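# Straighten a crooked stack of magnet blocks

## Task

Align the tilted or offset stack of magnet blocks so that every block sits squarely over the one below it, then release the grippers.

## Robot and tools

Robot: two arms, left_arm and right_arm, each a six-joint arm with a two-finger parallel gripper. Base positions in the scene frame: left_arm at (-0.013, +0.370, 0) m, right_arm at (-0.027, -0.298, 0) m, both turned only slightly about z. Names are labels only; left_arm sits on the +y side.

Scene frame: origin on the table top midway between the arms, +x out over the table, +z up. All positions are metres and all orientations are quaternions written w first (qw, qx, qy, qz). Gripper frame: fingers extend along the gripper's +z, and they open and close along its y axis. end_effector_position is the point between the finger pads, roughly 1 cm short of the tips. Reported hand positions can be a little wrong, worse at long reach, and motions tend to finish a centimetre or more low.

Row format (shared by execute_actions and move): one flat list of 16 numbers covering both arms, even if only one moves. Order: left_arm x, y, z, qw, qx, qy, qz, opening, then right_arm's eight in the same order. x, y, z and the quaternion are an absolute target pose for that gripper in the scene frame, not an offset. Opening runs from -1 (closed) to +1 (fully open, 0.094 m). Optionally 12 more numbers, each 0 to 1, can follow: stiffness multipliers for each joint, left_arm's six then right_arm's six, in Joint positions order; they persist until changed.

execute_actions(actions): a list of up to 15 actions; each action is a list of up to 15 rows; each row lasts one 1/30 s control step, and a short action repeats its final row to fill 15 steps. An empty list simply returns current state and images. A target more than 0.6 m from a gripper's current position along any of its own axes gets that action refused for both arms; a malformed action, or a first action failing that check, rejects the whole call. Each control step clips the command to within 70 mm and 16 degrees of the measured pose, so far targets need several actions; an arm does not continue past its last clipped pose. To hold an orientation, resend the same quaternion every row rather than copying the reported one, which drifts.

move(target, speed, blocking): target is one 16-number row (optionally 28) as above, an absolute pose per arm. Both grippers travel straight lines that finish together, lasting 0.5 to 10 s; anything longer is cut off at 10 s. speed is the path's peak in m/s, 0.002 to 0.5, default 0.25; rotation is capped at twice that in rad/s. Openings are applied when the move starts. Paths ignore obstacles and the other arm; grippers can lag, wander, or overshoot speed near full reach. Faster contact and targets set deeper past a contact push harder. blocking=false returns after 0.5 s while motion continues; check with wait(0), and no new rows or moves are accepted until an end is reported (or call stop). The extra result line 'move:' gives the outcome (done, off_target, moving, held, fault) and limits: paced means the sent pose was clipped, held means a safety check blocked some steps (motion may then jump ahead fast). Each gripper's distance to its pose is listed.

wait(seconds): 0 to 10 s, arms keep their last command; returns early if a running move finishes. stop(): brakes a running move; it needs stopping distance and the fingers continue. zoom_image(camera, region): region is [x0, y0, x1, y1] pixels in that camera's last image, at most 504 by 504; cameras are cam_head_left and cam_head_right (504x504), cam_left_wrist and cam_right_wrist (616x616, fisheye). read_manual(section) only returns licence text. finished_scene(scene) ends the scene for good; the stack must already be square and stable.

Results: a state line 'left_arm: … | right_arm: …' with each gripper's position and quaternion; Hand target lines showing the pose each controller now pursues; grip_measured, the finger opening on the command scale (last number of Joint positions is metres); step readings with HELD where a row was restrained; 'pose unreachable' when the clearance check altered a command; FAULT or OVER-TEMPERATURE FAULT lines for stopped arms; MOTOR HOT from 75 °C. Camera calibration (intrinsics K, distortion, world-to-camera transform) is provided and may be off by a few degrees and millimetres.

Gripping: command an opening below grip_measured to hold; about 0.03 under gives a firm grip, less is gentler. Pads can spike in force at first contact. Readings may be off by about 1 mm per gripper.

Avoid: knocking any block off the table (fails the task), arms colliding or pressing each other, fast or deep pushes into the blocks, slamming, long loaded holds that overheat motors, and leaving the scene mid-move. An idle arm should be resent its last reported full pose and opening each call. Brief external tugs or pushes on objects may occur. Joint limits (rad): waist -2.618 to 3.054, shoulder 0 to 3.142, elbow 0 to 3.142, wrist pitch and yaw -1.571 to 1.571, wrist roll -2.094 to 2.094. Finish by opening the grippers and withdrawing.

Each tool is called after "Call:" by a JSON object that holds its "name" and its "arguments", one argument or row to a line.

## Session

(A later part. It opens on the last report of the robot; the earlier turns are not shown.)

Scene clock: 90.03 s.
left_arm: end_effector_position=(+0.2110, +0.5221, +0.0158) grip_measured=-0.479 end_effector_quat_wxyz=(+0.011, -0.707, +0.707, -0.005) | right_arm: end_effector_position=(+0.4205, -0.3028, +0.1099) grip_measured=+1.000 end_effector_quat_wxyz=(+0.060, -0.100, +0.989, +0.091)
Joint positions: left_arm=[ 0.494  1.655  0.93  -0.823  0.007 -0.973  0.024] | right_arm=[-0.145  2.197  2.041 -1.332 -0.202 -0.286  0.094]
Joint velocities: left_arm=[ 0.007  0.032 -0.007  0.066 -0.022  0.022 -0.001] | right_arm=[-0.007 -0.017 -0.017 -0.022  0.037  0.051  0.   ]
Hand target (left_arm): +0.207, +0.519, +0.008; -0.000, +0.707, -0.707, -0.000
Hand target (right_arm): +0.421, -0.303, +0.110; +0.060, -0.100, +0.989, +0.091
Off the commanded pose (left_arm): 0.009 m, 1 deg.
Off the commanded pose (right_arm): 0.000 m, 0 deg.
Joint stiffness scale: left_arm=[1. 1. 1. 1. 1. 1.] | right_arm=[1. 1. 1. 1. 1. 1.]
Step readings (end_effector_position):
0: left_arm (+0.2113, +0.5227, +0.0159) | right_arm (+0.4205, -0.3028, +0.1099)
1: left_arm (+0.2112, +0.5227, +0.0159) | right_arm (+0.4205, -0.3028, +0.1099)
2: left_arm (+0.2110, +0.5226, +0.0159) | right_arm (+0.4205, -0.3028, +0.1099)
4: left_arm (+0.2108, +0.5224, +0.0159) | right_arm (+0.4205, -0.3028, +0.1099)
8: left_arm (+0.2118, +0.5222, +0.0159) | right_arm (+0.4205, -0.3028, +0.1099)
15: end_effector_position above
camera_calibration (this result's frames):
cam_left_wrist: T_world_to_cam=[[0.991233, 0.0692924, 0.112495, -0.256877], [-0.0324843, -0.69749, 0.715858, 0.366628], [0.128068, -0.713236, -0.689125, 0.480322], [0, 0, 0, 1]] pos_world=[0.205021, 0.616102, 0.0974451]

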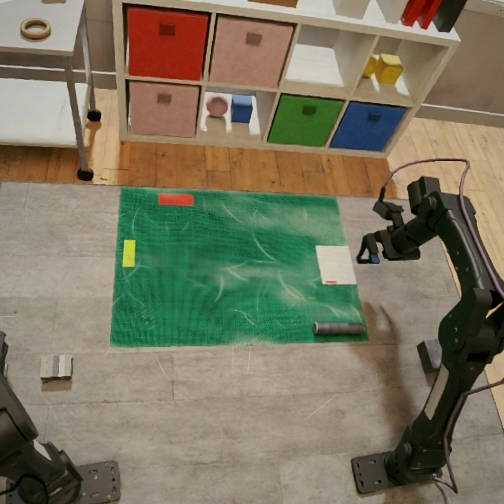

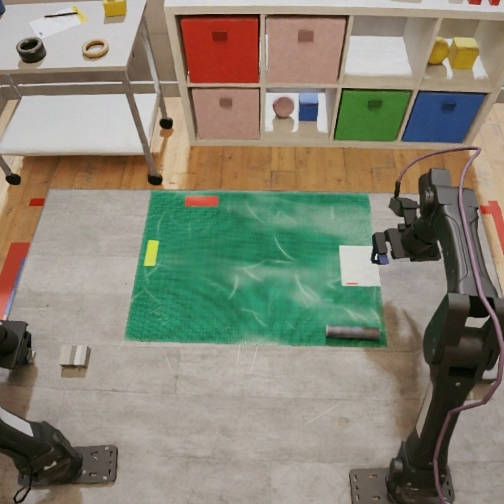

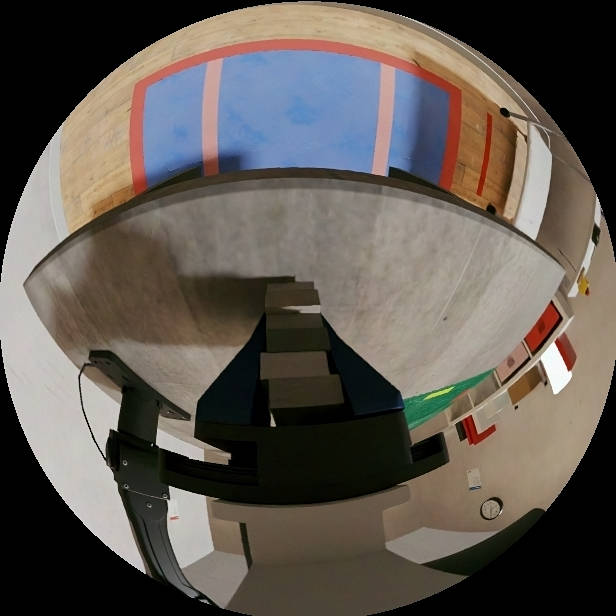

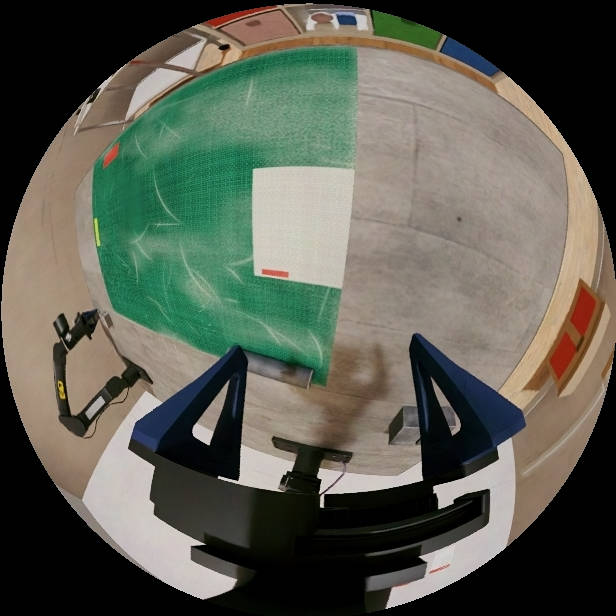

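Call:
{"name": "execute_actions", "arguments": {
  "actions": [
    [[0.207, 0.519, 0.008, 0, -0.707, 0.707, 0, 1, 0.4205, -0.3028, 0.1099, 0.060, -0.100, 0.989, 0.091, 1]]
  ]
}}

Call:
{"name": "zoom_image", "arguments": {
  "camera": "cam_left_wrist",
  "region": [190, 240, 390, 440]
}}

Scene clock: 93.20 s.
left_arm: end_effector_position=(+0.2114, +0.5225, +0.0157) grip_measured=+1.000 end_effector_quat_wxyz=(+0.012, -0.707, +0.707, -0.005) | right_arm: end_effector_position=(+0.4205, -0.3028, +0.1099) grip_measured=+1.000 end_effector_quat_wxyz=(+0.060, -0.100, +0.989, +0.091)
Joint positions: left_arm=[ 0.494  1.655  0.93  -0.821  0.006 -0.973  0.094] | right_arm=[-0.145  2.197  2.041 -1.332 -0.202 -0.286  0.094]
Joint velocities: left_arm=[ 0.002 -0.007 -0.012 -0.007 -0.022 -0.022  0.   ] | right_arm=[-0.007 -0.002  0.002  0.022 -0.037 -0.007  0.   ]
Hand target (left_arm): +0.207, +0.519, +0.008; -0.000, +0.707, -0.707, -0.000
Hand target (right_arm): +0.421, -0.303, +0.110; +0.060, -0.100, +0.989, +0.091
Off the commanded pose (left_arm): 0.010 m, 1 deg.
Off the commanded pose (right_arm): 0.000 m, 0 deg.
Joint stiffness scale: left_arm=[1. 1. 1. 1. 1. 1.] | right_arm=[1. 1. 1. 1. 1. 1.]
Step readings (end_effector_position):
0: left_arm (+0.2109, +0.5221, +0.0157) | right_arm (+0.4205, -0.3028, +0.1099)
1: left_arm (+0.2110, +0.5222, +0.0157) | right_arm (+0.4205, -0.3028, +0.1099)
2: left_arm (+0.2112, +0.5224, +0.0157) | right_arm (+0.4205, -0.3028, +0.1099)
4: left_arm (+0.2113, +0.5224, +0.0157) | right_arm (+0.4205, -0.3028, +0.1099)
8: left_arm (+0.2114, +0.5225, +0.0157) | right_arm (+0.4205, -0.3028, +0.1099)
15: end_effector_position above
camera_calibration (this result's frames):
cam_left_wrist: T_world_to_cam=[[0.991079, 0.069144, 0.113939, -0.2572], [-0.0334512, -0.698485, 0.714842, 0.367688], [0.129012, -0.712277, -0.689941, 0.479778], [0, 0, 0, 1]] pos_world=[0.205308, 0.616343, 0.0974844]

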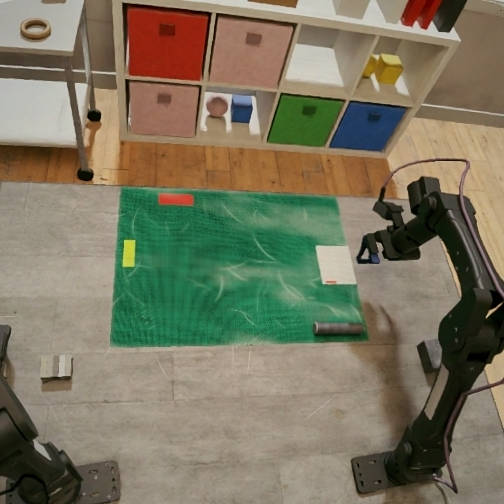

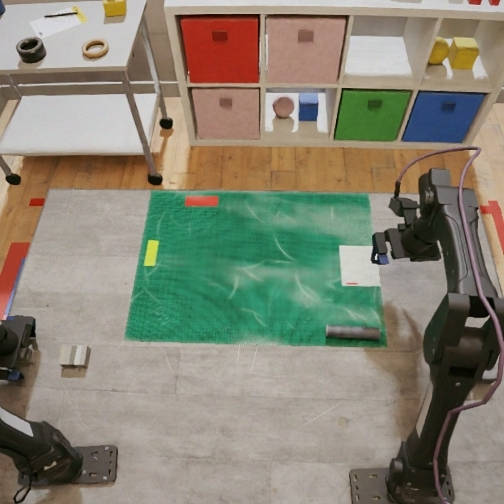

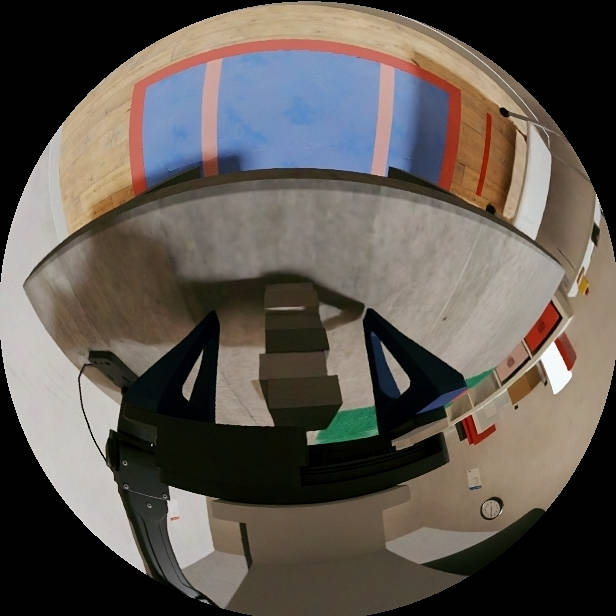

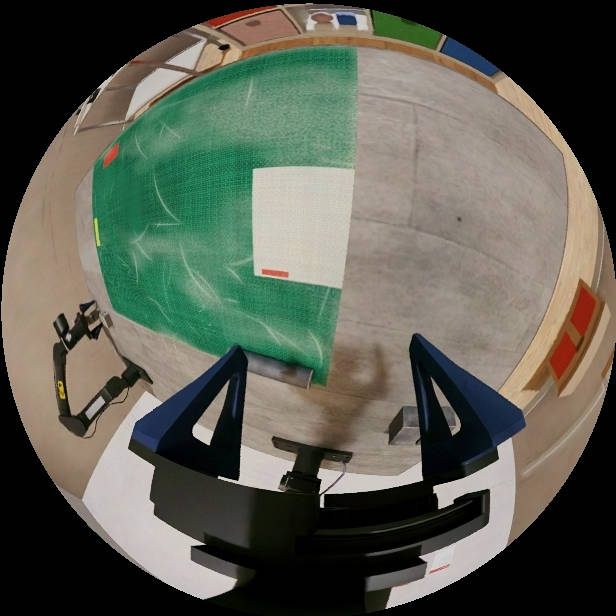

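Region (190, 240, 390, 440) of cam_left_wrist's 616x616 image, scaled by 2.520, with more detail than that image has.

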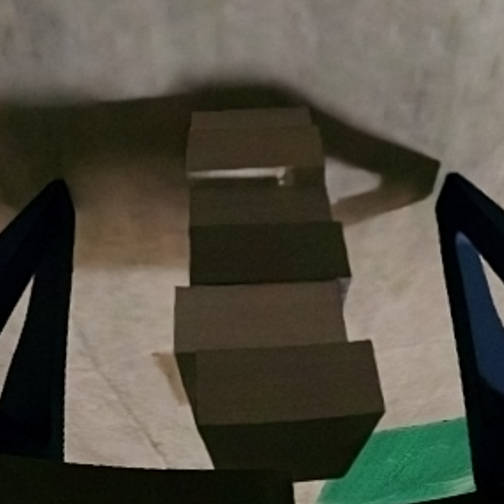

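Call:
{"name": "move", "arguments": {
  "target": [0.207, 0.52, 0.13, 0, -0.707, 0.707, 0, 1, 0.4205, -0.3028, 0.1099, 0.060, -0.100, 0.989, 0.091, 1],
  "speed": 0.15
}}

Scene clock: 108.77 s.
left_arm: end_effector_position=(+0.2048, +0.5179, +0.1224) grip_measured=+1.000 end_effector_quat_wxyz=(-0.010, -0.707, +0.707, -0.001) | right_arm: end_effector_position=(+0.4205, -0.3028, +0.1099) grip_measured=+1.000 end_effector_quat_wxyz=(+0.060, -0.100, +0.989, +0.091)
Joint positions: left_arm=[ 0.494  1.557  1.27  -1.302  0.007 -0.973  0.094] | right_arm=[-0.145  2.197  2.041 -1.332 -0.202 -0.286  0.094]
Joint velocities: left_arm=[ 0.002 -0.007 -0.012 -0.022 -0.022 -0.037  0.   ] | right_arm=[ 0.007 -0.002 -0.007  0.037  0.007  0.037  0.   ]
Hand target (left_arm): +0.206, +0.519, +0.130; -0.000, +0.707, -0.707, -0.000
Hand target (right_arm): +0.421, -0.303, +0.110; +0.060, -0.100, +0.989, +0.091
Off the commanded pose (left_arm): 0.008 m, 1 deg.
Off the commanded pose (right_arm): 0.000 m, 0 deg.
Joint stiffness scale: left_arm=[1. 1. 1. 1. 1. 1.] | right_arm=[1. 1. 1. 1. 1. 1.]
move: done
camera_calibration (this result's frames):
cam_left_wrist: T_world_to_cam=[[0.994483, 0.0715106, 0.0767411, -0.259918], [-0.00760645, -0.68051, 0.7327, 0.271284], [0.104619, -0.729241, -0.676212, 0.563049], [0, 0, 0, 1]] pos_world=[0.201642, 0.613796, 0.201917]

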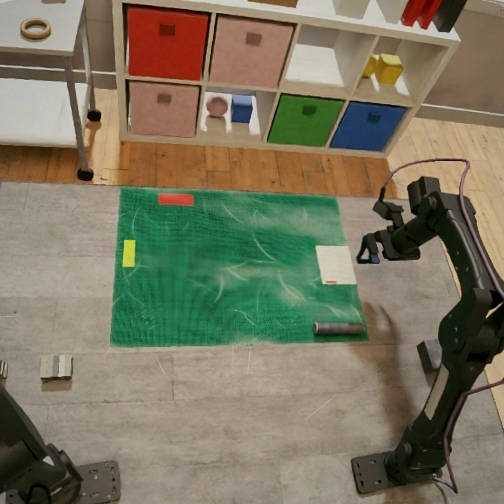

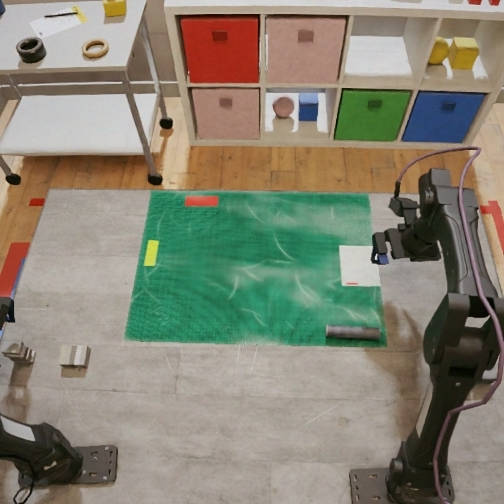

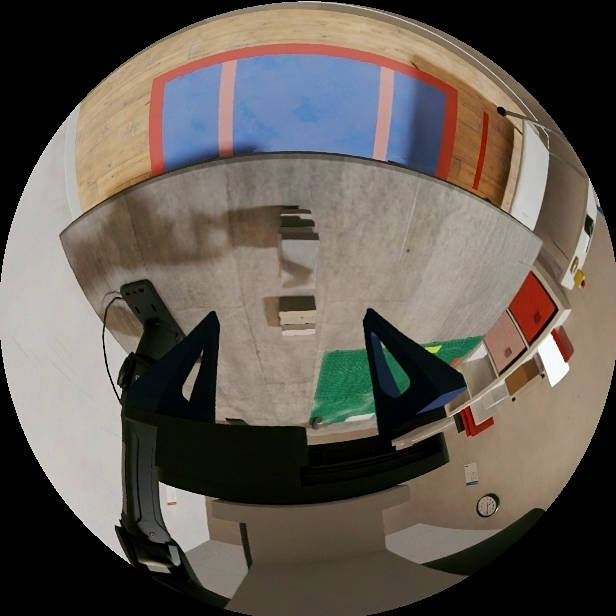

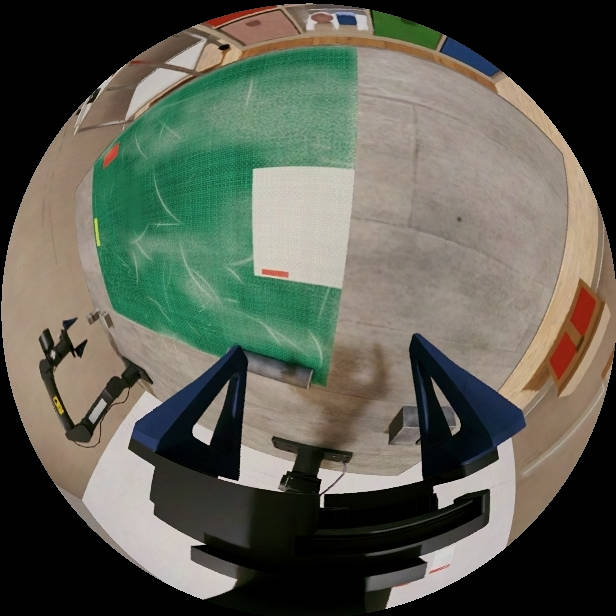

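Call:
{"name": "zoom_image", "arguments": {
  "camera": "cam_left_wrist",
  "region": [240, 190, 360, 310]
}}

Call:
{"name": "zoom_image", "arguments": {
  "camera": "cam_head_right",
  "region": [0, 320, 80, 390]
}}

Region (240, 190, 360, 310) of cam_left_wrist's 616x616 image, scaled by 4.200, with more detail than that image has.

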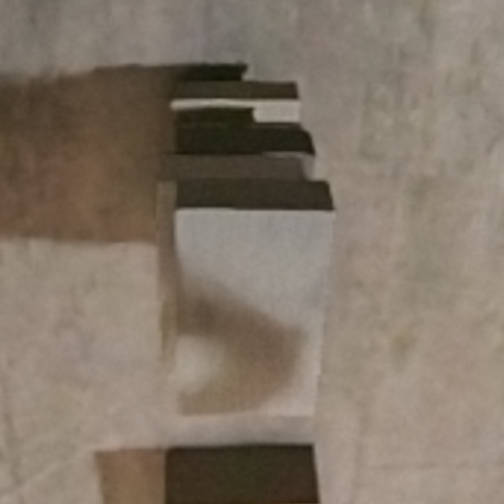

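Region (0, 320, 80, 390) of cam_head_right's 504x504 image, scaled by 6.300, with more detail than that image has; it fills the top 441 rows of this view, and the rest is white.

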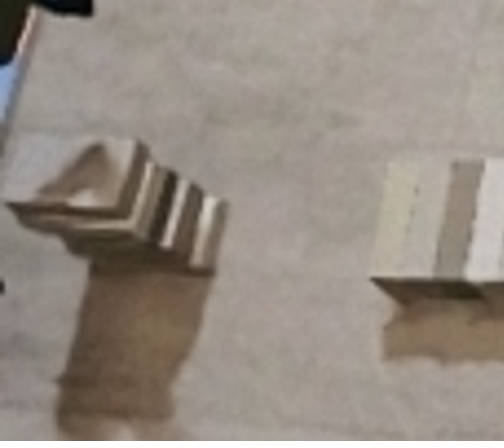

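Call:
{"name": "move", "arguments": {
  "target": [0.21, 0.52, 0.13, 0, 0, 1, 0, 1, 0.4205, -0.3028, 0.1099, 0.060, -0.100, 0.989, 0.091, 1]
}}

Scene clock: 118.33 s.
left_arm: end_effector_position=(+0.2037, +0.5186, +0.1224) grip_measured=+1.000 end_effector_quat_wxyz=(-0.009, -0.009, +1.000, -0.006) | right_arm: end_effector_position=(+0.4205, -0.3028, +0.1099) grip_measured=+1.000 end_effector_quat_wxyz=(+0.060, -0.100, +0.989, +0.091)
Joint positions: left_arm=[ 0.494  1.557  1.27  -1.305  0.     0.58   0.094] | right_arm=[-0.145  2.197  2.041 -1.332 -0.202 -0.286  0.094]
Joint velocities: left_arm=[ 0.007 -0.022  0.002 -0.051 -0.037 -0.022  0.   ] | right_arm=[-0.007  0.007  0.027  0.007 -0.007 -0.022  0.   ]
Hand target (left_arm): +0.210, +0.520, +0.130; +0.000, -0.000, +1.000, +0.000
Hand target (right_arm): +0.421, -0.303, +0.110; +0.060, -0.100, +0.989, +0.091
Off the commanded pose (left_arm): 0.010 m, 2 deg.
Off the commanded pose (right_arm): 0.000 m, 0 deg.
Joint stiffness scale: left_arm=[1. 1. 1. 1. 1. 1.] | right_arm=[1. 1. 1. 1. 1. 1.]
move: done
camera_calibration (this result's frames):
cam_left_wrist: T_world_to_cam=[[0.0894462, -0.990984, 0.0997461, 0.47365], [-0.679675, 0.0124726, 0.733407, 0.0491579], [-0.728039, -0.133395, -0.672432, 0.423796], [0, 0, 0, 1]] pos_world=[0.299586, 0.525299, 0.201677]

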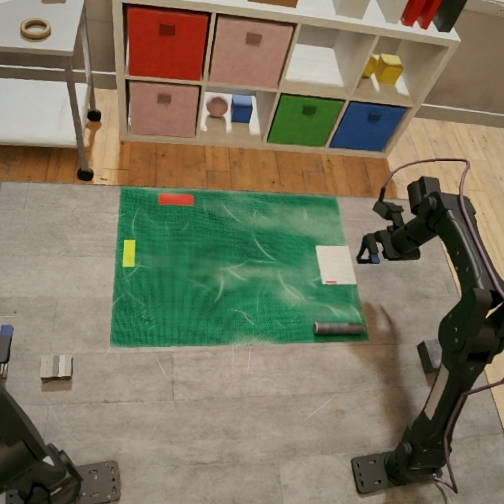

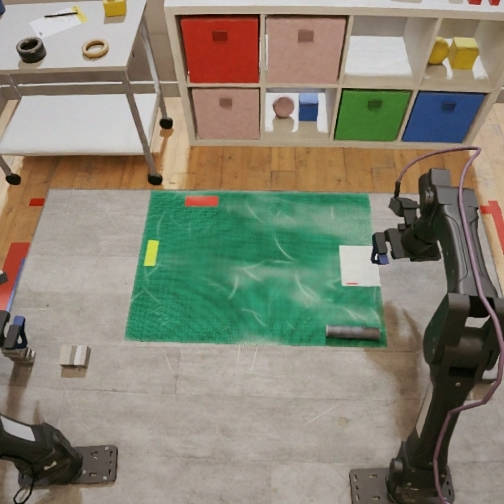

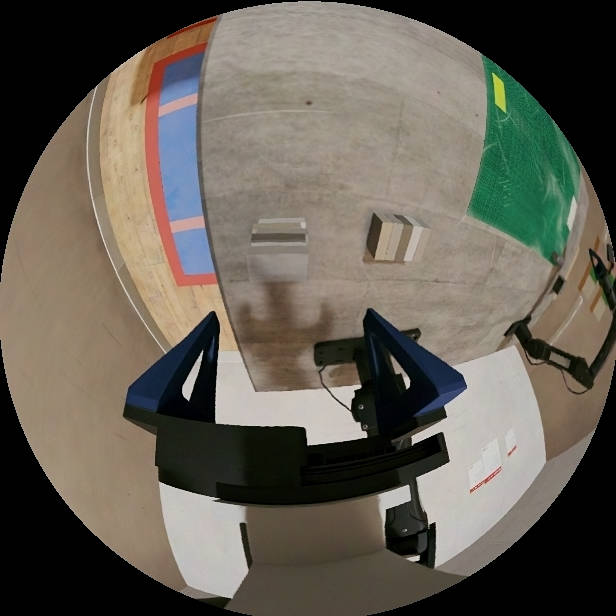

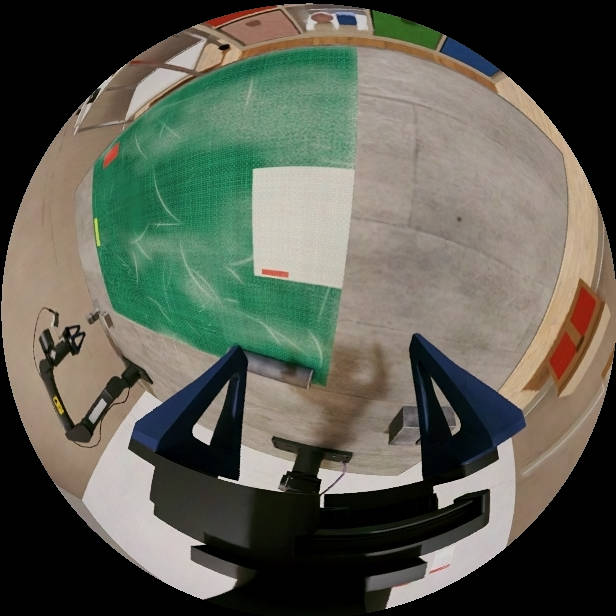

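Call:
{"name": "zoom_image", "arguments": {
  "camera": "cam_left_wrist",
  "region": [210, 190, 370, 330]
}}

Region (210, 190, 370, 330) of cam_left_wrist's 616x616 image, scaled by 3.150, with more detail than that image has; it fills the top 441 rows of this view, and the rest is white.

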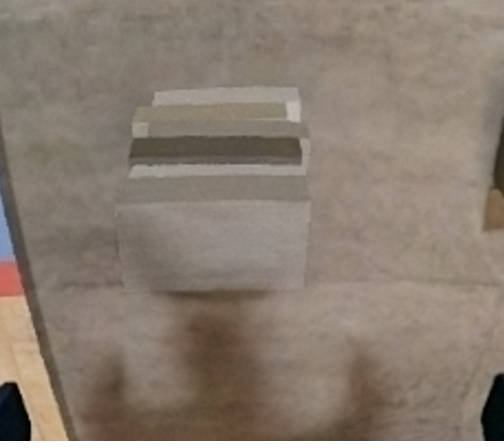

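Call:
{"name": "move", "arguments": {
  "target": [0.207, 0.526, 0.03, 0, 0, 1, 0, 1, 0.4205, -0.3028, 0.1099, 0.060, -0.100, 0.989, 0.091, 1],
  "speed": 0.1
}}

Scene clock: 135.03 s.
left_arm: end_effector_position=(+0.2110, +0.5263, +0.0352) grip_measured=+1.000 end_effector_quat_wxyz=(+0.005, +0.000, +1.000, +0.003) | right_arm: end_effector_position=(+0.4205, -0.3028, +0.1099) grip_measured=+1.000 end_effector_quat_wxyz=(+0.060, -0.100, +0.989, +0.091)
Joint positions: left_arm=[ 0.502  1.641  1.    -0.919  0.     0.607  0.094] | right_arm=[-0.145  2.197  2.041 -1.332 -0.202 -0.286  0.094]
Joint velocities: left_arm=[-0.017 -0.002  0.017  0.022 -0.022 -0.007  0.   ] | right_arm=[ 0.012 -0.002 -0.007 -0.007  0.007 -0.037  0.   ]
Hand target (left_arm): +0.208, +0.527, +0.030; +0.000, -0.000, +1.000, -0.000
Hand target (right_arm): +0.421, -0.303, +0.110; +0.060, -0.100, +0.989, +0.091
Off the commanded pose (left_arm): 0.007 m, 1 deg.
Off the commanded pose (right_arm): 0.000 m, 0 deg.
Joint stiffness scale: left_arm=[1. 1. 1. 1. 1. 1.] | right_arm=[1. 1. 1. 1. 1. 1.]
move: done
camera_calibration (this result's frames):
cam_left_wrist: T_world_to_cam=[[0.068459, -0.994119, 0.0839036, 0.496017], [-0.698617, 0.0122693, 0.71539, 0.122703], [-0.712213, -0.107591, -0.693669, 0.355342], [0, 0, 0, 1]] pos_world=[0.304845, 0.529826, 0.117091]

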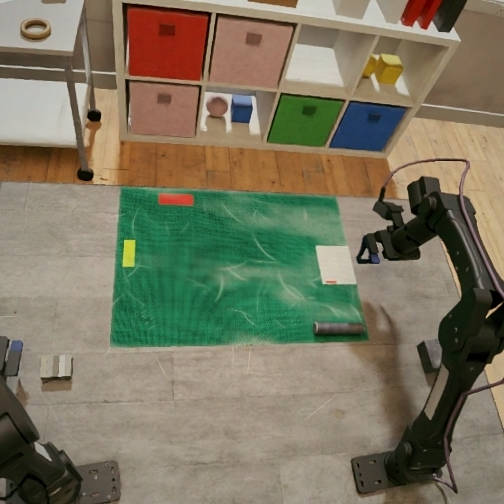

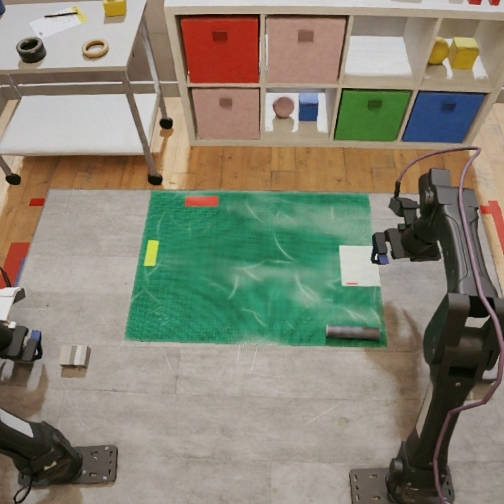

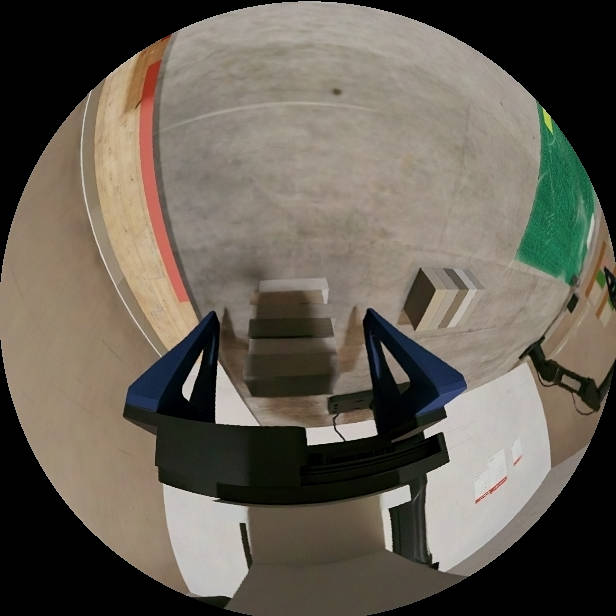

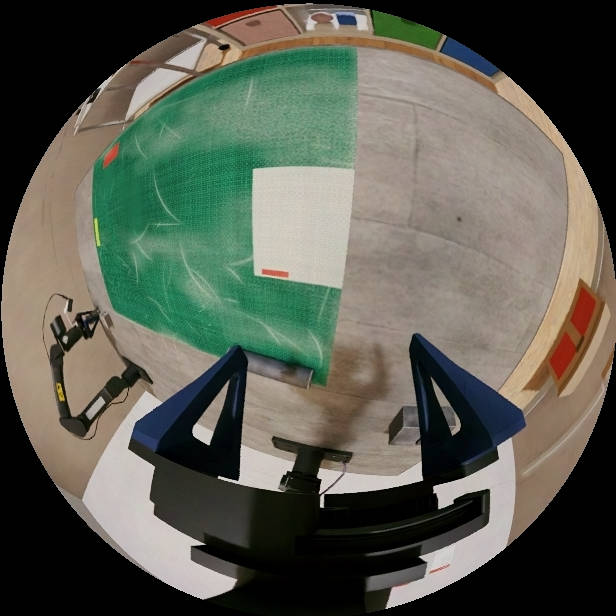

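Well centered. Lower further.

Call:
{"name": "move", "arguments": {
  "target": [0.207, 0.526, 0.007, 0, 0, 1, 0, 1, 0.4205, -0.3028, 0.1099, 0.060, -0.100, 0.989, 0.091, 1],
  "speed": 0.04
}}

Scene clock: 140.83 s.
left_arm: end_effector_position=(+0.2115, +0.5267, +0.0134) grip_measured=+1.000 end_effector_quat_wxyz=(+0.006, +0.000, +1.000, +0.004) | right_arm: end_effector_position=(+0.4205, -0.3028, +0.1099) grip_measured=+1.000 end_effector_quat_wxyz=(+0.060, -0.100, +0.989, +0.091)
Joint positions: left_arm=[ 0.502  1.677  0.944 -0.822  0.     0.608  0.094] | right_arm=[-0.145  2.197  2.041 -1.332 -0.202 -0.286  0.094]
Joint velocities: left_arm=[-0.007 -0.007  0.027  0.037  0.051 -0.007  0.   ] | right_arm=[-0.012 -0.017  0.012 -0.007 -0.022 -0.022  0.   ]
Hand target (left_arm): +0.207, +0.526, +0.007; -0.000, +0.000, +1.000, +0.000
Hand target (right_arm): +0.421, -0.303, +0.110; +0.060, -0.100, +0.989, +0.091
Off the commanded pose (left_arm): 0.008 m, 1 deg.
Off the commanded pose (right_arm): 0.000 m, 0 deg.
Joint stiffness scale: left_arm=[1. 1. 1. 1. 1. 1.] | right_arm=[1. 1. 1. 1. 1. 1.]
move: done
camera_calibration (this result's frames):
cam_left_wrist: T_world_to_cam=[[0.0677946, -0.994344, 0.0817533, 0.498451], [-0.701072, 0.0108231, 0.713009, 0.139985], [-0.709861, -0.105653, -0.696373, 0.339113], [0, 0, 0, 1]] pos_world=[0.30507, 0.529945, 0.0955891]

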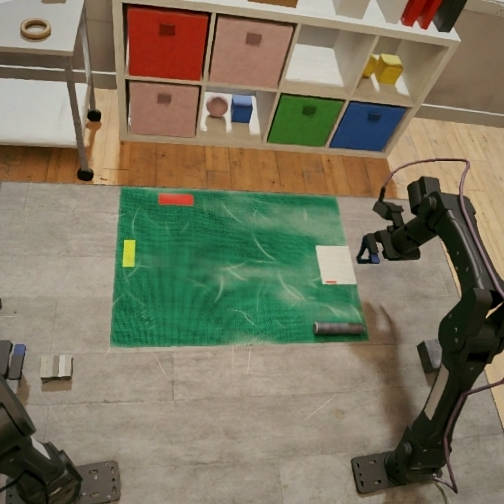

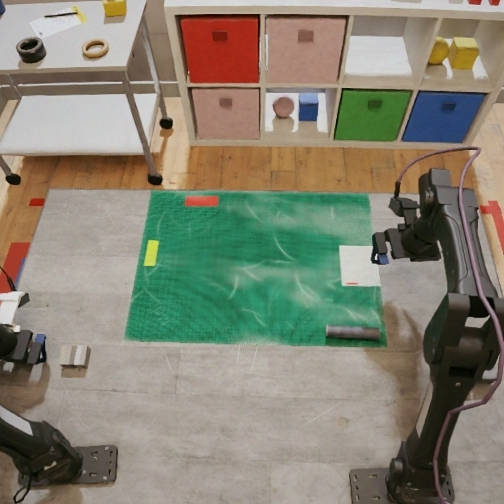

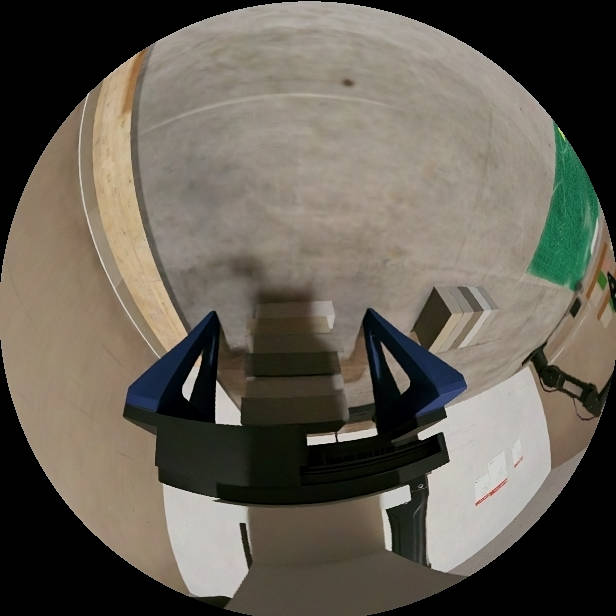

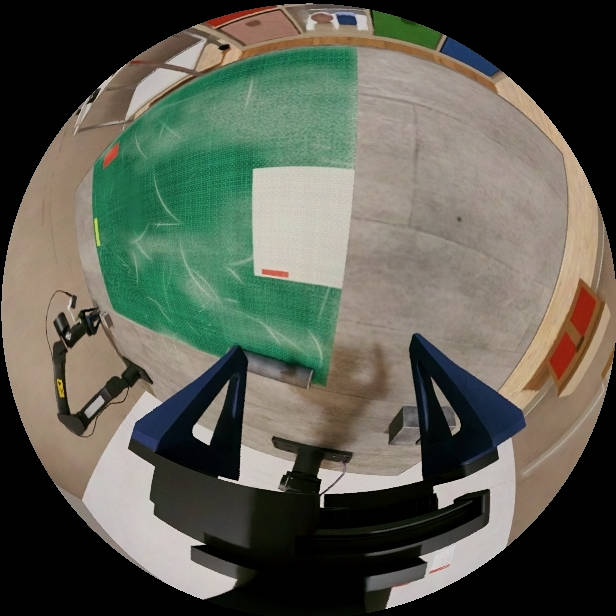

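Call:
{"name": "execute_actions", "arguments": {
  "actions": [
    [[0.207, 0.526, 0.007, 0, 0, 1, 0, 0.7, 0.4205, -0.3028, 0.1099, 0.060, -0.100, 0.989, 0.091, 1],[0.207, 0.526, 0.007, 0, 0, 1, 0, 0.6, 0.4205, -0.3028, 0.1099, 0.060, -0.100, 0.989, 0.091, 1],[0.207, 0.526, 0.007, 0, 0, 1, 0, 0.5, 0.4205, -0.3028, 0.1099, 0.060, -0.100, 0.989, 0.091, 1],[0.207, 0.526, 0.007, 0, 0, 1, 0, 0.45, 0.4205, -0.3028, 0.1099, 0.060, -0.100, 0.989, 0.091, 1],[0.207, 0.526, 0.007, 0, 0, 1, 0, 0.4, 0.4205, -0.3028, 0.1099, 0.060, -0.100, 0.989, 0.091, 1],[0.207, 0.526, 0.007, 0, 0, 1, 0, 0.36, 0.4205, -0.3028, 0.1099, 0.060, -0.100, 0.989, 0.091, 1],[0.207, 0.526, 0.007, 0, 0, 1, 0, 0.33, 0.4205, -0.3028, 0.1099, 0.060, -0.100, 0.989, 0.091, 1],[0.207, 0.526, 0.007, 0, 0, 1, 0, 0.30, 0.4205, -0.3028, 0.1099, 0.060, -0.100, 0.989, 0.091, 1],[0.207, 0.526, 0.007, 0, 0, 1, 0, 0.27, 0.4205, -0.3028, 0.1099, 0.060, -0.100, 0.989, 0.091, 1],[0.207, 0.526, 0.007, 0, 0, 1, 0, 0.24, 0.4205, -0.3028, 0.1099, 0.060, -0.100, 0.989, 0.091, 1],[0.207, 0.526, 0.007, 0, 0, 1, 0, 0.21, 0.4205, -0.3028, 0.1099, 0.060, -0.100, 0.989, 0.091, 1],[0.207, 0.526, 0.007, 0, 0, 1, 0, 0.18, 0.4205, -0.3028, 0.1099, 0.060, -0.100, 0.989, 0.091, 1],[0.207, 0.526, 0.007, 0, 0, 1, 0, 0.15, 0.4205, -0.3028, 0.1099, 0.060, -0.100, 0.989, 0.091, 1],[0.207, 0.526, 0.007, 0, 0, 1, 0, 0.12, 0.4205, -0.3028, 0.1099, 0.060, -0.100, 0.989, 0.091, 1],[0.207, 0.526, 0.007, 0, 0, 1, 0, 0.10, 0.4205, -0.3028, 0.1099, 0.060, -0.100, 0.989, 0.091, 1]],
    [[0.207, 0.526, 0.007, 0, 0, 1, 0, 0.08, 0.4205, -0.3028, 0.1099, 0.060, -0.100, 0.989, 0.091, 1],[0.207, 0.526, 0.007, 0, 0, 1, 0, 0.06, 0.4205, -0.3028, 0.1099, 0.060, -0.100, 0.989, 0.091, 1],[0.207, 0.526, 0.007, 0, 0, 1, 0, 0.04, 0.4205, -0.3028, 0.1099, 0.060, -0.100, 0.989, 0.091, 1],[0.207, 0.526, 0.007, 0, 0, 1, 0, 0.02, 0.4205, -0.3028, 0.1099, 0.060, -0.100, 0.989, 0.091, 1],[0.207, 0.526, 0.007, 0, 0, 1, 0, 0.0, 0.4205, -0.3028, 0.1099, 0.060, -0.100, 0.989, 0.091, 1],[0.207, 0.526, 0.007, 0, 0, 1, 0, -0.02, 0.4205, -0.3028, 0.1099, 0.060, -0.100, 0.989, 0.091, 1],[0.207, 0.526, 0.007, 0, 0, 1, 0, -0.04, 0.4205, -0.3028, 0.1099, 0.060, -0.100, 0.989, 0.091, 1],[0.207, 0.526, 0.007, 0, 0, 1, 0, -0.06, 0.4205, -0.3028, 0.1099, 0.060, -0.100, 0.989, 0.091, 1]]
  ]
}}

Scene clock: 153.23 s.
left_arm: end_effector_position=(+0.2117, +0.5259, +0.0134) grip_measured=-0.055 end_effector_quat_wxyz=(+0.007, +0.000, +1.000, +0.002) | right_arm: end_effector_position=(+0.4205, -0.3028, +0.1099) grip_measured=+1.000 end_effector_quat_wxyz=(+0.060, -0.100, +0.989, +0.091)
Joint positions: left_arm=[ 0.502  1.677  0.944 -0.824  0.004  0.608  0.044] | right_arm=[-0.145  2.197  2.041 -1.332 -0.202 -0.286  0.094]
Joint velocities: left_arm=[-0.027  0.017  0.017  0.037 -0.051 -0.051 -0.   ] | right_arm=[ 0.007  0.012 -0.002  0.022  0.007 -0.081  0.   ]
Hand target (left_arm): +0.207, +0.526, +0.007; +0.000, -0.000, +1.000, +0.000
Hand target (right_arm): +0.421, -0.303, +0.110; +0.060, -0.100, +0.989, +0.091
Off the commanded pose (left_arm): 0.008 m, 1 deg.
Off the commanded pose (right_arm): 0.000 m, 0 deg.
Joint stiffness scale: left_arm=[1. 1. 1. 1. 1. 1.] | right_arm=[1. 1. 1. 1. 1. 1.]
Step readings (end_effector_position; steps 1 to 15: 1st action; 16 to 30: 2nd action):
0: left_arm (+0.2115, +0.5267, +0.0134) | right_arm (+0.4205, -0.3028, +0.1099)
1: left_arm (+0.2115, +0.5267, +0.0134) | right_arm (+0.4205, -0.3028, +0.1099)
2: left_arm (+0.2116, +0.5267, +0.0134) | right_arm (+0.4205, -0.3028, +0.1099)
4: left_arm (+0.2117, +0.5268, +0.0134) | right_arm (+0.4205, -0.3028, +0.1099)
8: left_arm (+0.2118, +0.5269, +0.0134) | right_arm (+0.4205, -0.3028, +0.1099)
15: left_arm (+0.2118, +0.5269, +0.0134) | right_arm (+0.4205, -0.3028, +0.1099)
16: left_arm (+0.2118, +0.5269, +0.0134) | right_arm (+0.4205, -0.3028, +0.1099)
17: left_arm (+0.2118, +0.5269, +0.0134) | right_arm (+0.4205, -0.3028, +0.1099)
19: left_arm (+0.2119, +0.5271, +0.0134) | right_arm (+0.4205, -0.3028, +0.1099)
23: left_arm (+0.2117, +0.5261, +0.0134) | right_arm (+0.4205, -0.3028, +0.1099)
30: end_effector_position above
camera_calibration (this result's frames):
cam_left_wrist: T_world_to_cam=[[0.0676113, -0.994005, 0.0859265, 0.497471], [-0.702107, 0.0137865, 0.711938, 0.138805], [-0.708854, -0.108465, -0.696966, 0.34044], [0, 0, 0, 1]] pos_world=[0.305144, 0.5295, 0.0957086]

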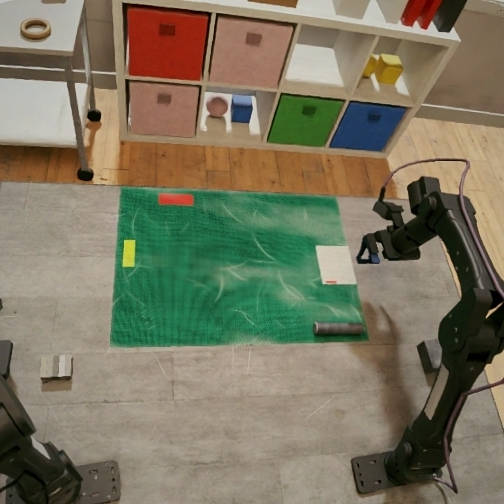

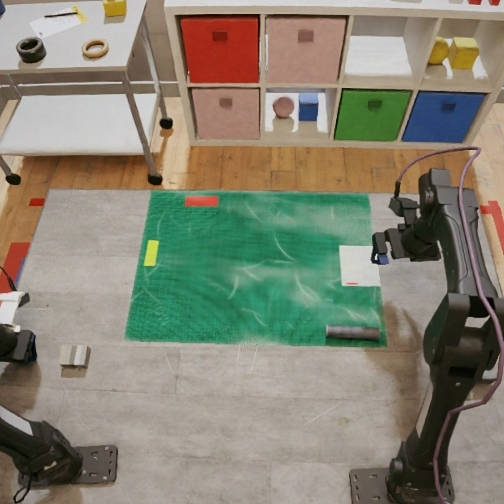

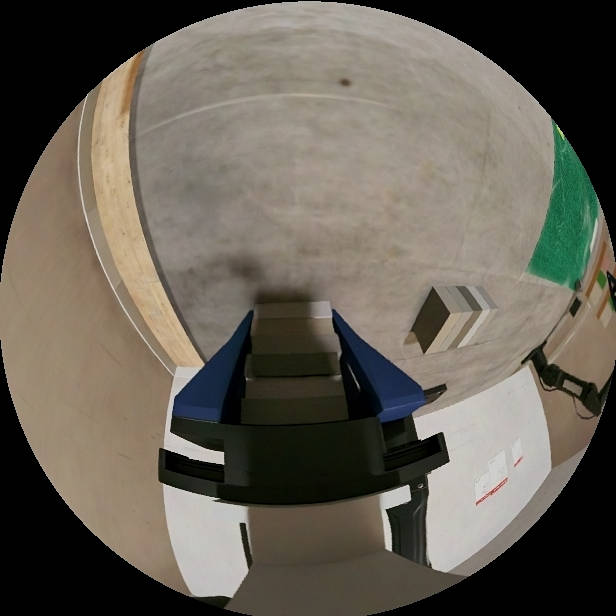

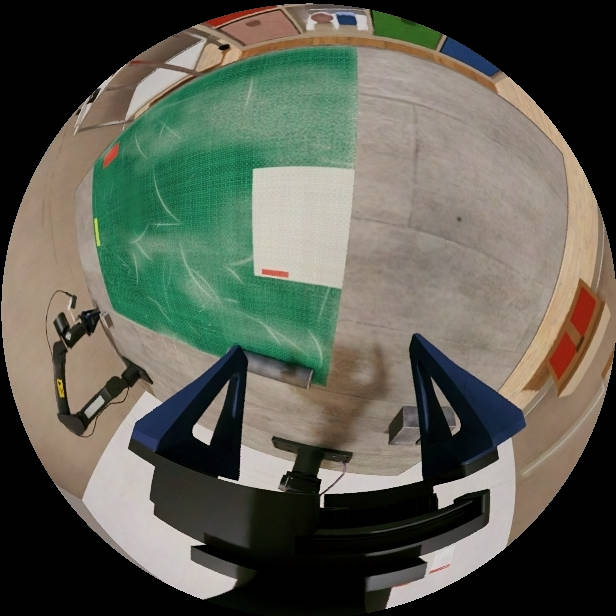

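Call:
{"name": "execute_actions", "arguments": {
  "actions": [
    [[0.207, 0.526, 0.007, 0, 0, 1, 0, -0.09, 0.4205, -0.3028, 0.1099, 0.060, -0.100, 0.989, 0.091, 1]],
    [[0.207, 0.526, 0.007, 0, 0, 1, 0, 1, 0.4205, -0.3028, 0.1099, 0.060, -0.100, 0.989, 0.091, 1]]
  ]
}}

Call:
{"name": "move", "arguments": {
  "target": [0.207, 0.526, 0.13, 0, 0, 1, 0, 1, 0.4205, -0.3028, 0.1099, 0.060, -0.100, 0.989, 0.091, 1],
  "speed": 0.15
}}

Scene clock: 159.63 s.
left_arm: end_effector_position=(+0.2120, +0.5266, +0.0134) grip_measured=+1.000 end_effector_quat_wxyz=(+0.007, +0.000, +1.000, +0.004) | right_arm: end_effector_position=(+0.4205, -0.3028, +0.1099) grip_measured=+1.000 end_effector_quat_wxyz=(+0.060, -0.100, +0.989, +0.091)
Joint positions: left_arm=[ 0.502  1.677  0.944 -0.821  0.002  0.608  0.094] | right_arm=[-0.145  2.197  2.041 -1.332 -0.202 -0.286  0.094]
Joint velocities: left_arm=[-0.007 -0.017  0.002  0.022 -0.022  0.007  0.   ] | right_arm=[ 0.007  0.007 -0.012  0.022  0.022 -0.037  0.   ]
Hand target (left_arm): +0.207, +0.526, +0.007; +0.000, +0.000, +1.000, +0.000
Hand target (right_arm): +0.421, -0.303, +0.110; +0.060, -0.100, +0.989, +0.091
Off the commanded pose (left_arm): 0.008 m, 1 deg.
Off the commanded pose (right_arm): 0.000 m, 0 deg.
Joint stiffness scale: left_arm=[1. 1. 1. 1. 1. 1.] | right_arm=[1. 1. 1. 1. 1. 1.]
Step readings (end_effector_position; steps 1 to 15: 1st action; 16 to 30: 2nd action):
0: left_arm (+0.2117, +0.5259, +0.0134) | right_arm (+0.4205, -0.3028, +0.1099)
1: left_arm (+0.2116, +0.5257, +0.0133) | right_arm (+0.4205, -0.3028, +0.1099)
2: left_arm (+0.2116, +0.5257, +0.0133) | right_arm (+0.4205, -0.3028, +0.1099)
4: left_arm (+0.2116, +0.5257, +0.0133) | right_arm (+0.4205, -0.3028, +0.1099)
8: left_arm (+0.2116, +0.5257, +0.0133) | right_arm (+0.4205, -0.3028, +0.1099)
15: left_arm (+0.2116, +0.5257, +0.0133) | right_arm (+0.4205, -0.3028, +0.1099)
16: left_arm (+0.2116, +0.5258, +0.0133) | right_arm (+0.4205, -0.3028, +0.1099)
17: left_arm (+0.2118, +0.5261, +0.0134) | right_arm (+0.4205, -0.3028, +0.1099)
19: left_arm (+0.2119, +0.5264, +0.0134) | right_arm (+0.4205, -0.3028, +0.1099)
23: left_arm (+0.2120, +0.5266, +0.0134) | right_arm (+0.4205, -0.3028, +0.1099)
30: end_effector_position above
camera_calibration (this result's frames):
cam_left_wrist: T_world_to_cam=[[0.0671928, -0.994315, 0.0825973, 0.498455], [-0.702732, 0.0116038, 0.71136, 0.140298], [-0.708274, -0.105842, -0.697958, 0.339254], [0, 0, 0, 1]] pos_world=[0.305384, 0.529901, 0.0958115]

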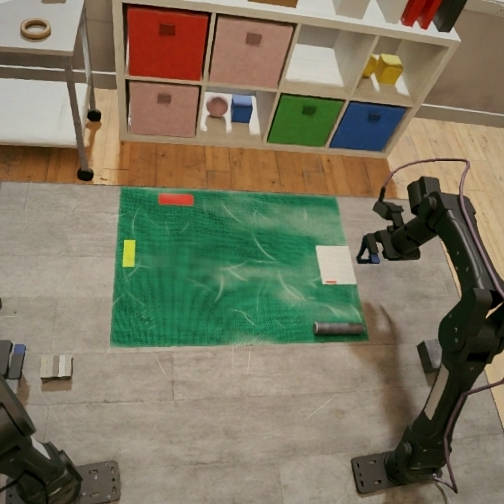

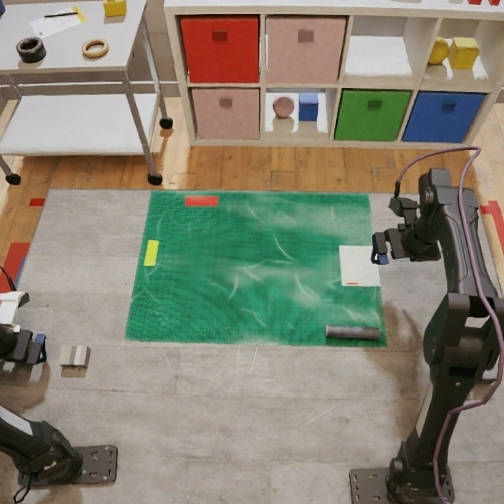

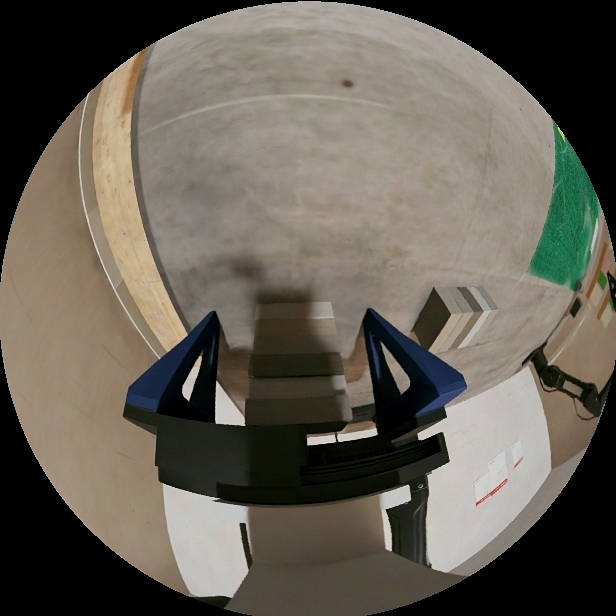

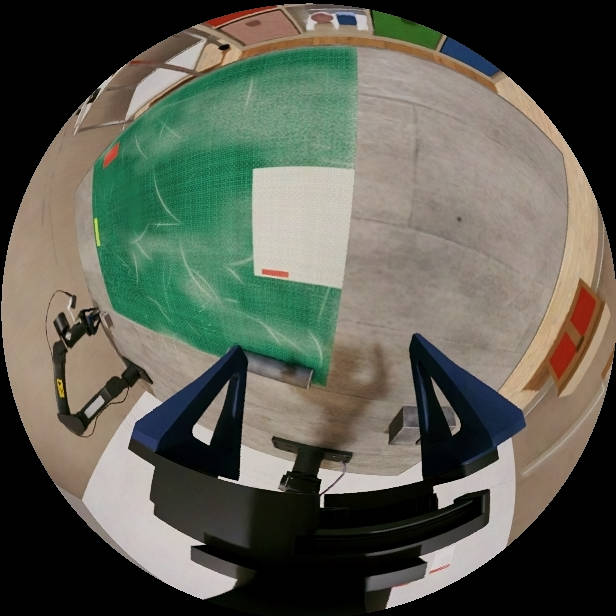

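Scene clock: 161.07 s.
left_arm: end_effector_position=(+0.2053, +0.5221, +0.1223) grip_measured=+1.000 end_effector_quat_wxyz=(-0.008, +0.000, +1.000, -0.007) | right_arm: end_effector_position=(+0.4205, -0.3028, +0.1099) grip_measured=+1.000 end_effector_quat_wxyz=(+0.060, -0.100, +0.989, +0.091)
Joint positions: left_arm=[ 0.502  1.57   1.282 -1.305  0.001  0.608  0.094] | right_arm=[-0.145  2.197  2.041 -1.332 -0.202 -0.286  0.094]
Joint velocities: left_arm=[-0.002 -0.027 -0.007 -0.051 -0.007  0.007  0.   ] | right_arm=[-0.012 -0.007  0.002 -0.125 -0.066 -0.037  0.   ]
Hand target (left_arm): +0.206, +0.525, +0.130; -0.000, -0.000, +1.000, +0.000
Hand target (right_arm): +0.421, -0.303, +0.110; +0.060, -0.100, +0.989, +0.091
Off the commanded pose (left_arm): 0.009 m, 1 deg.
Off the commanded pose (right_arm): 0.000 m, 0 deg.
Joint stiffness scale: left_arm=[1. 1. 1. 1. 1. 1.] | right_arm=[1. 1. 1. 1. 1. 1.]
move: done
camera_calibration (this result's frames):
cam_left_wrist: T_world_to_cam=[[0.0701138, -0.99237, 0.101421, 0.481511], [-0.679793, 0.0268747, 0.732911, 0.0428091], [-0.730045, -0.120332, -0.672722, 0.419006], [0, 0, 0, 1]] pos_world=[0.301234, 0.527107, 0.201664]

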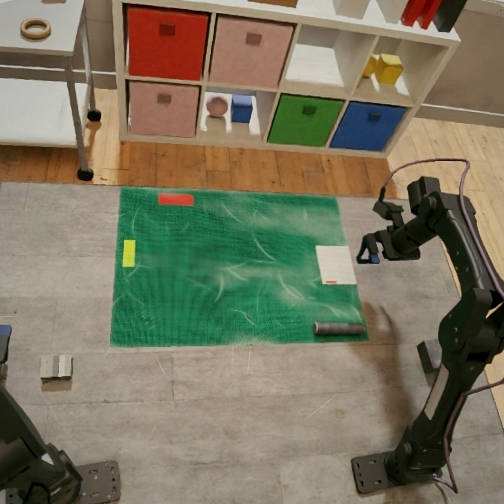

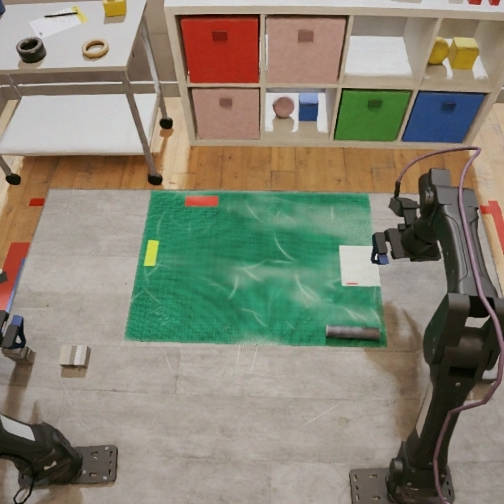

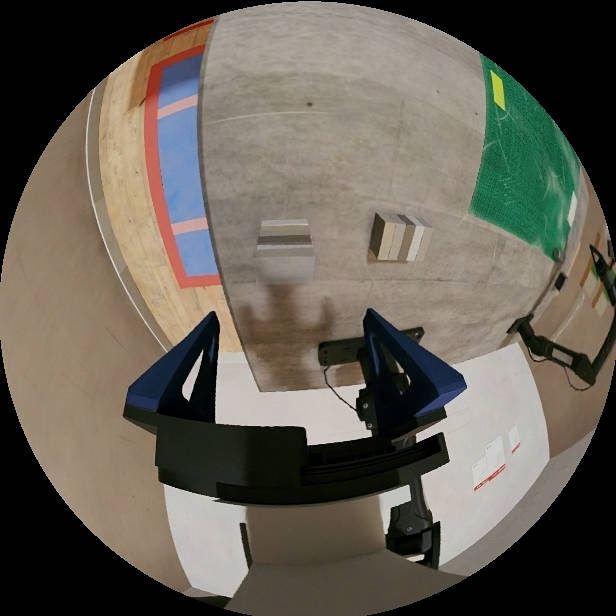

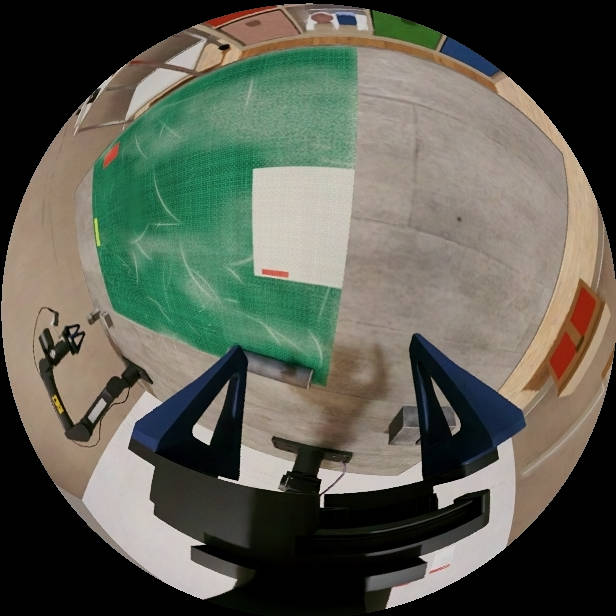

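Call:
{"name": "zoom_image", "arguments": {
  "camera": "cam_left_wrist",
  "region": [230, 200, 340, 300]
}}

Region (230, 200, 340, 300) of cam_left_wrist's 616x616 image, scaled by 4.582, with more detail than that image has; it fills the top 458 rows of this view, and the rest is white.

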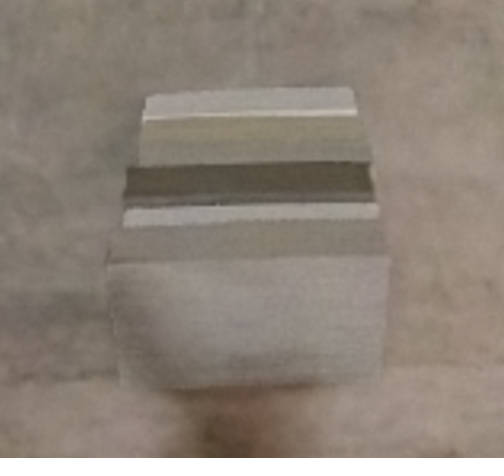

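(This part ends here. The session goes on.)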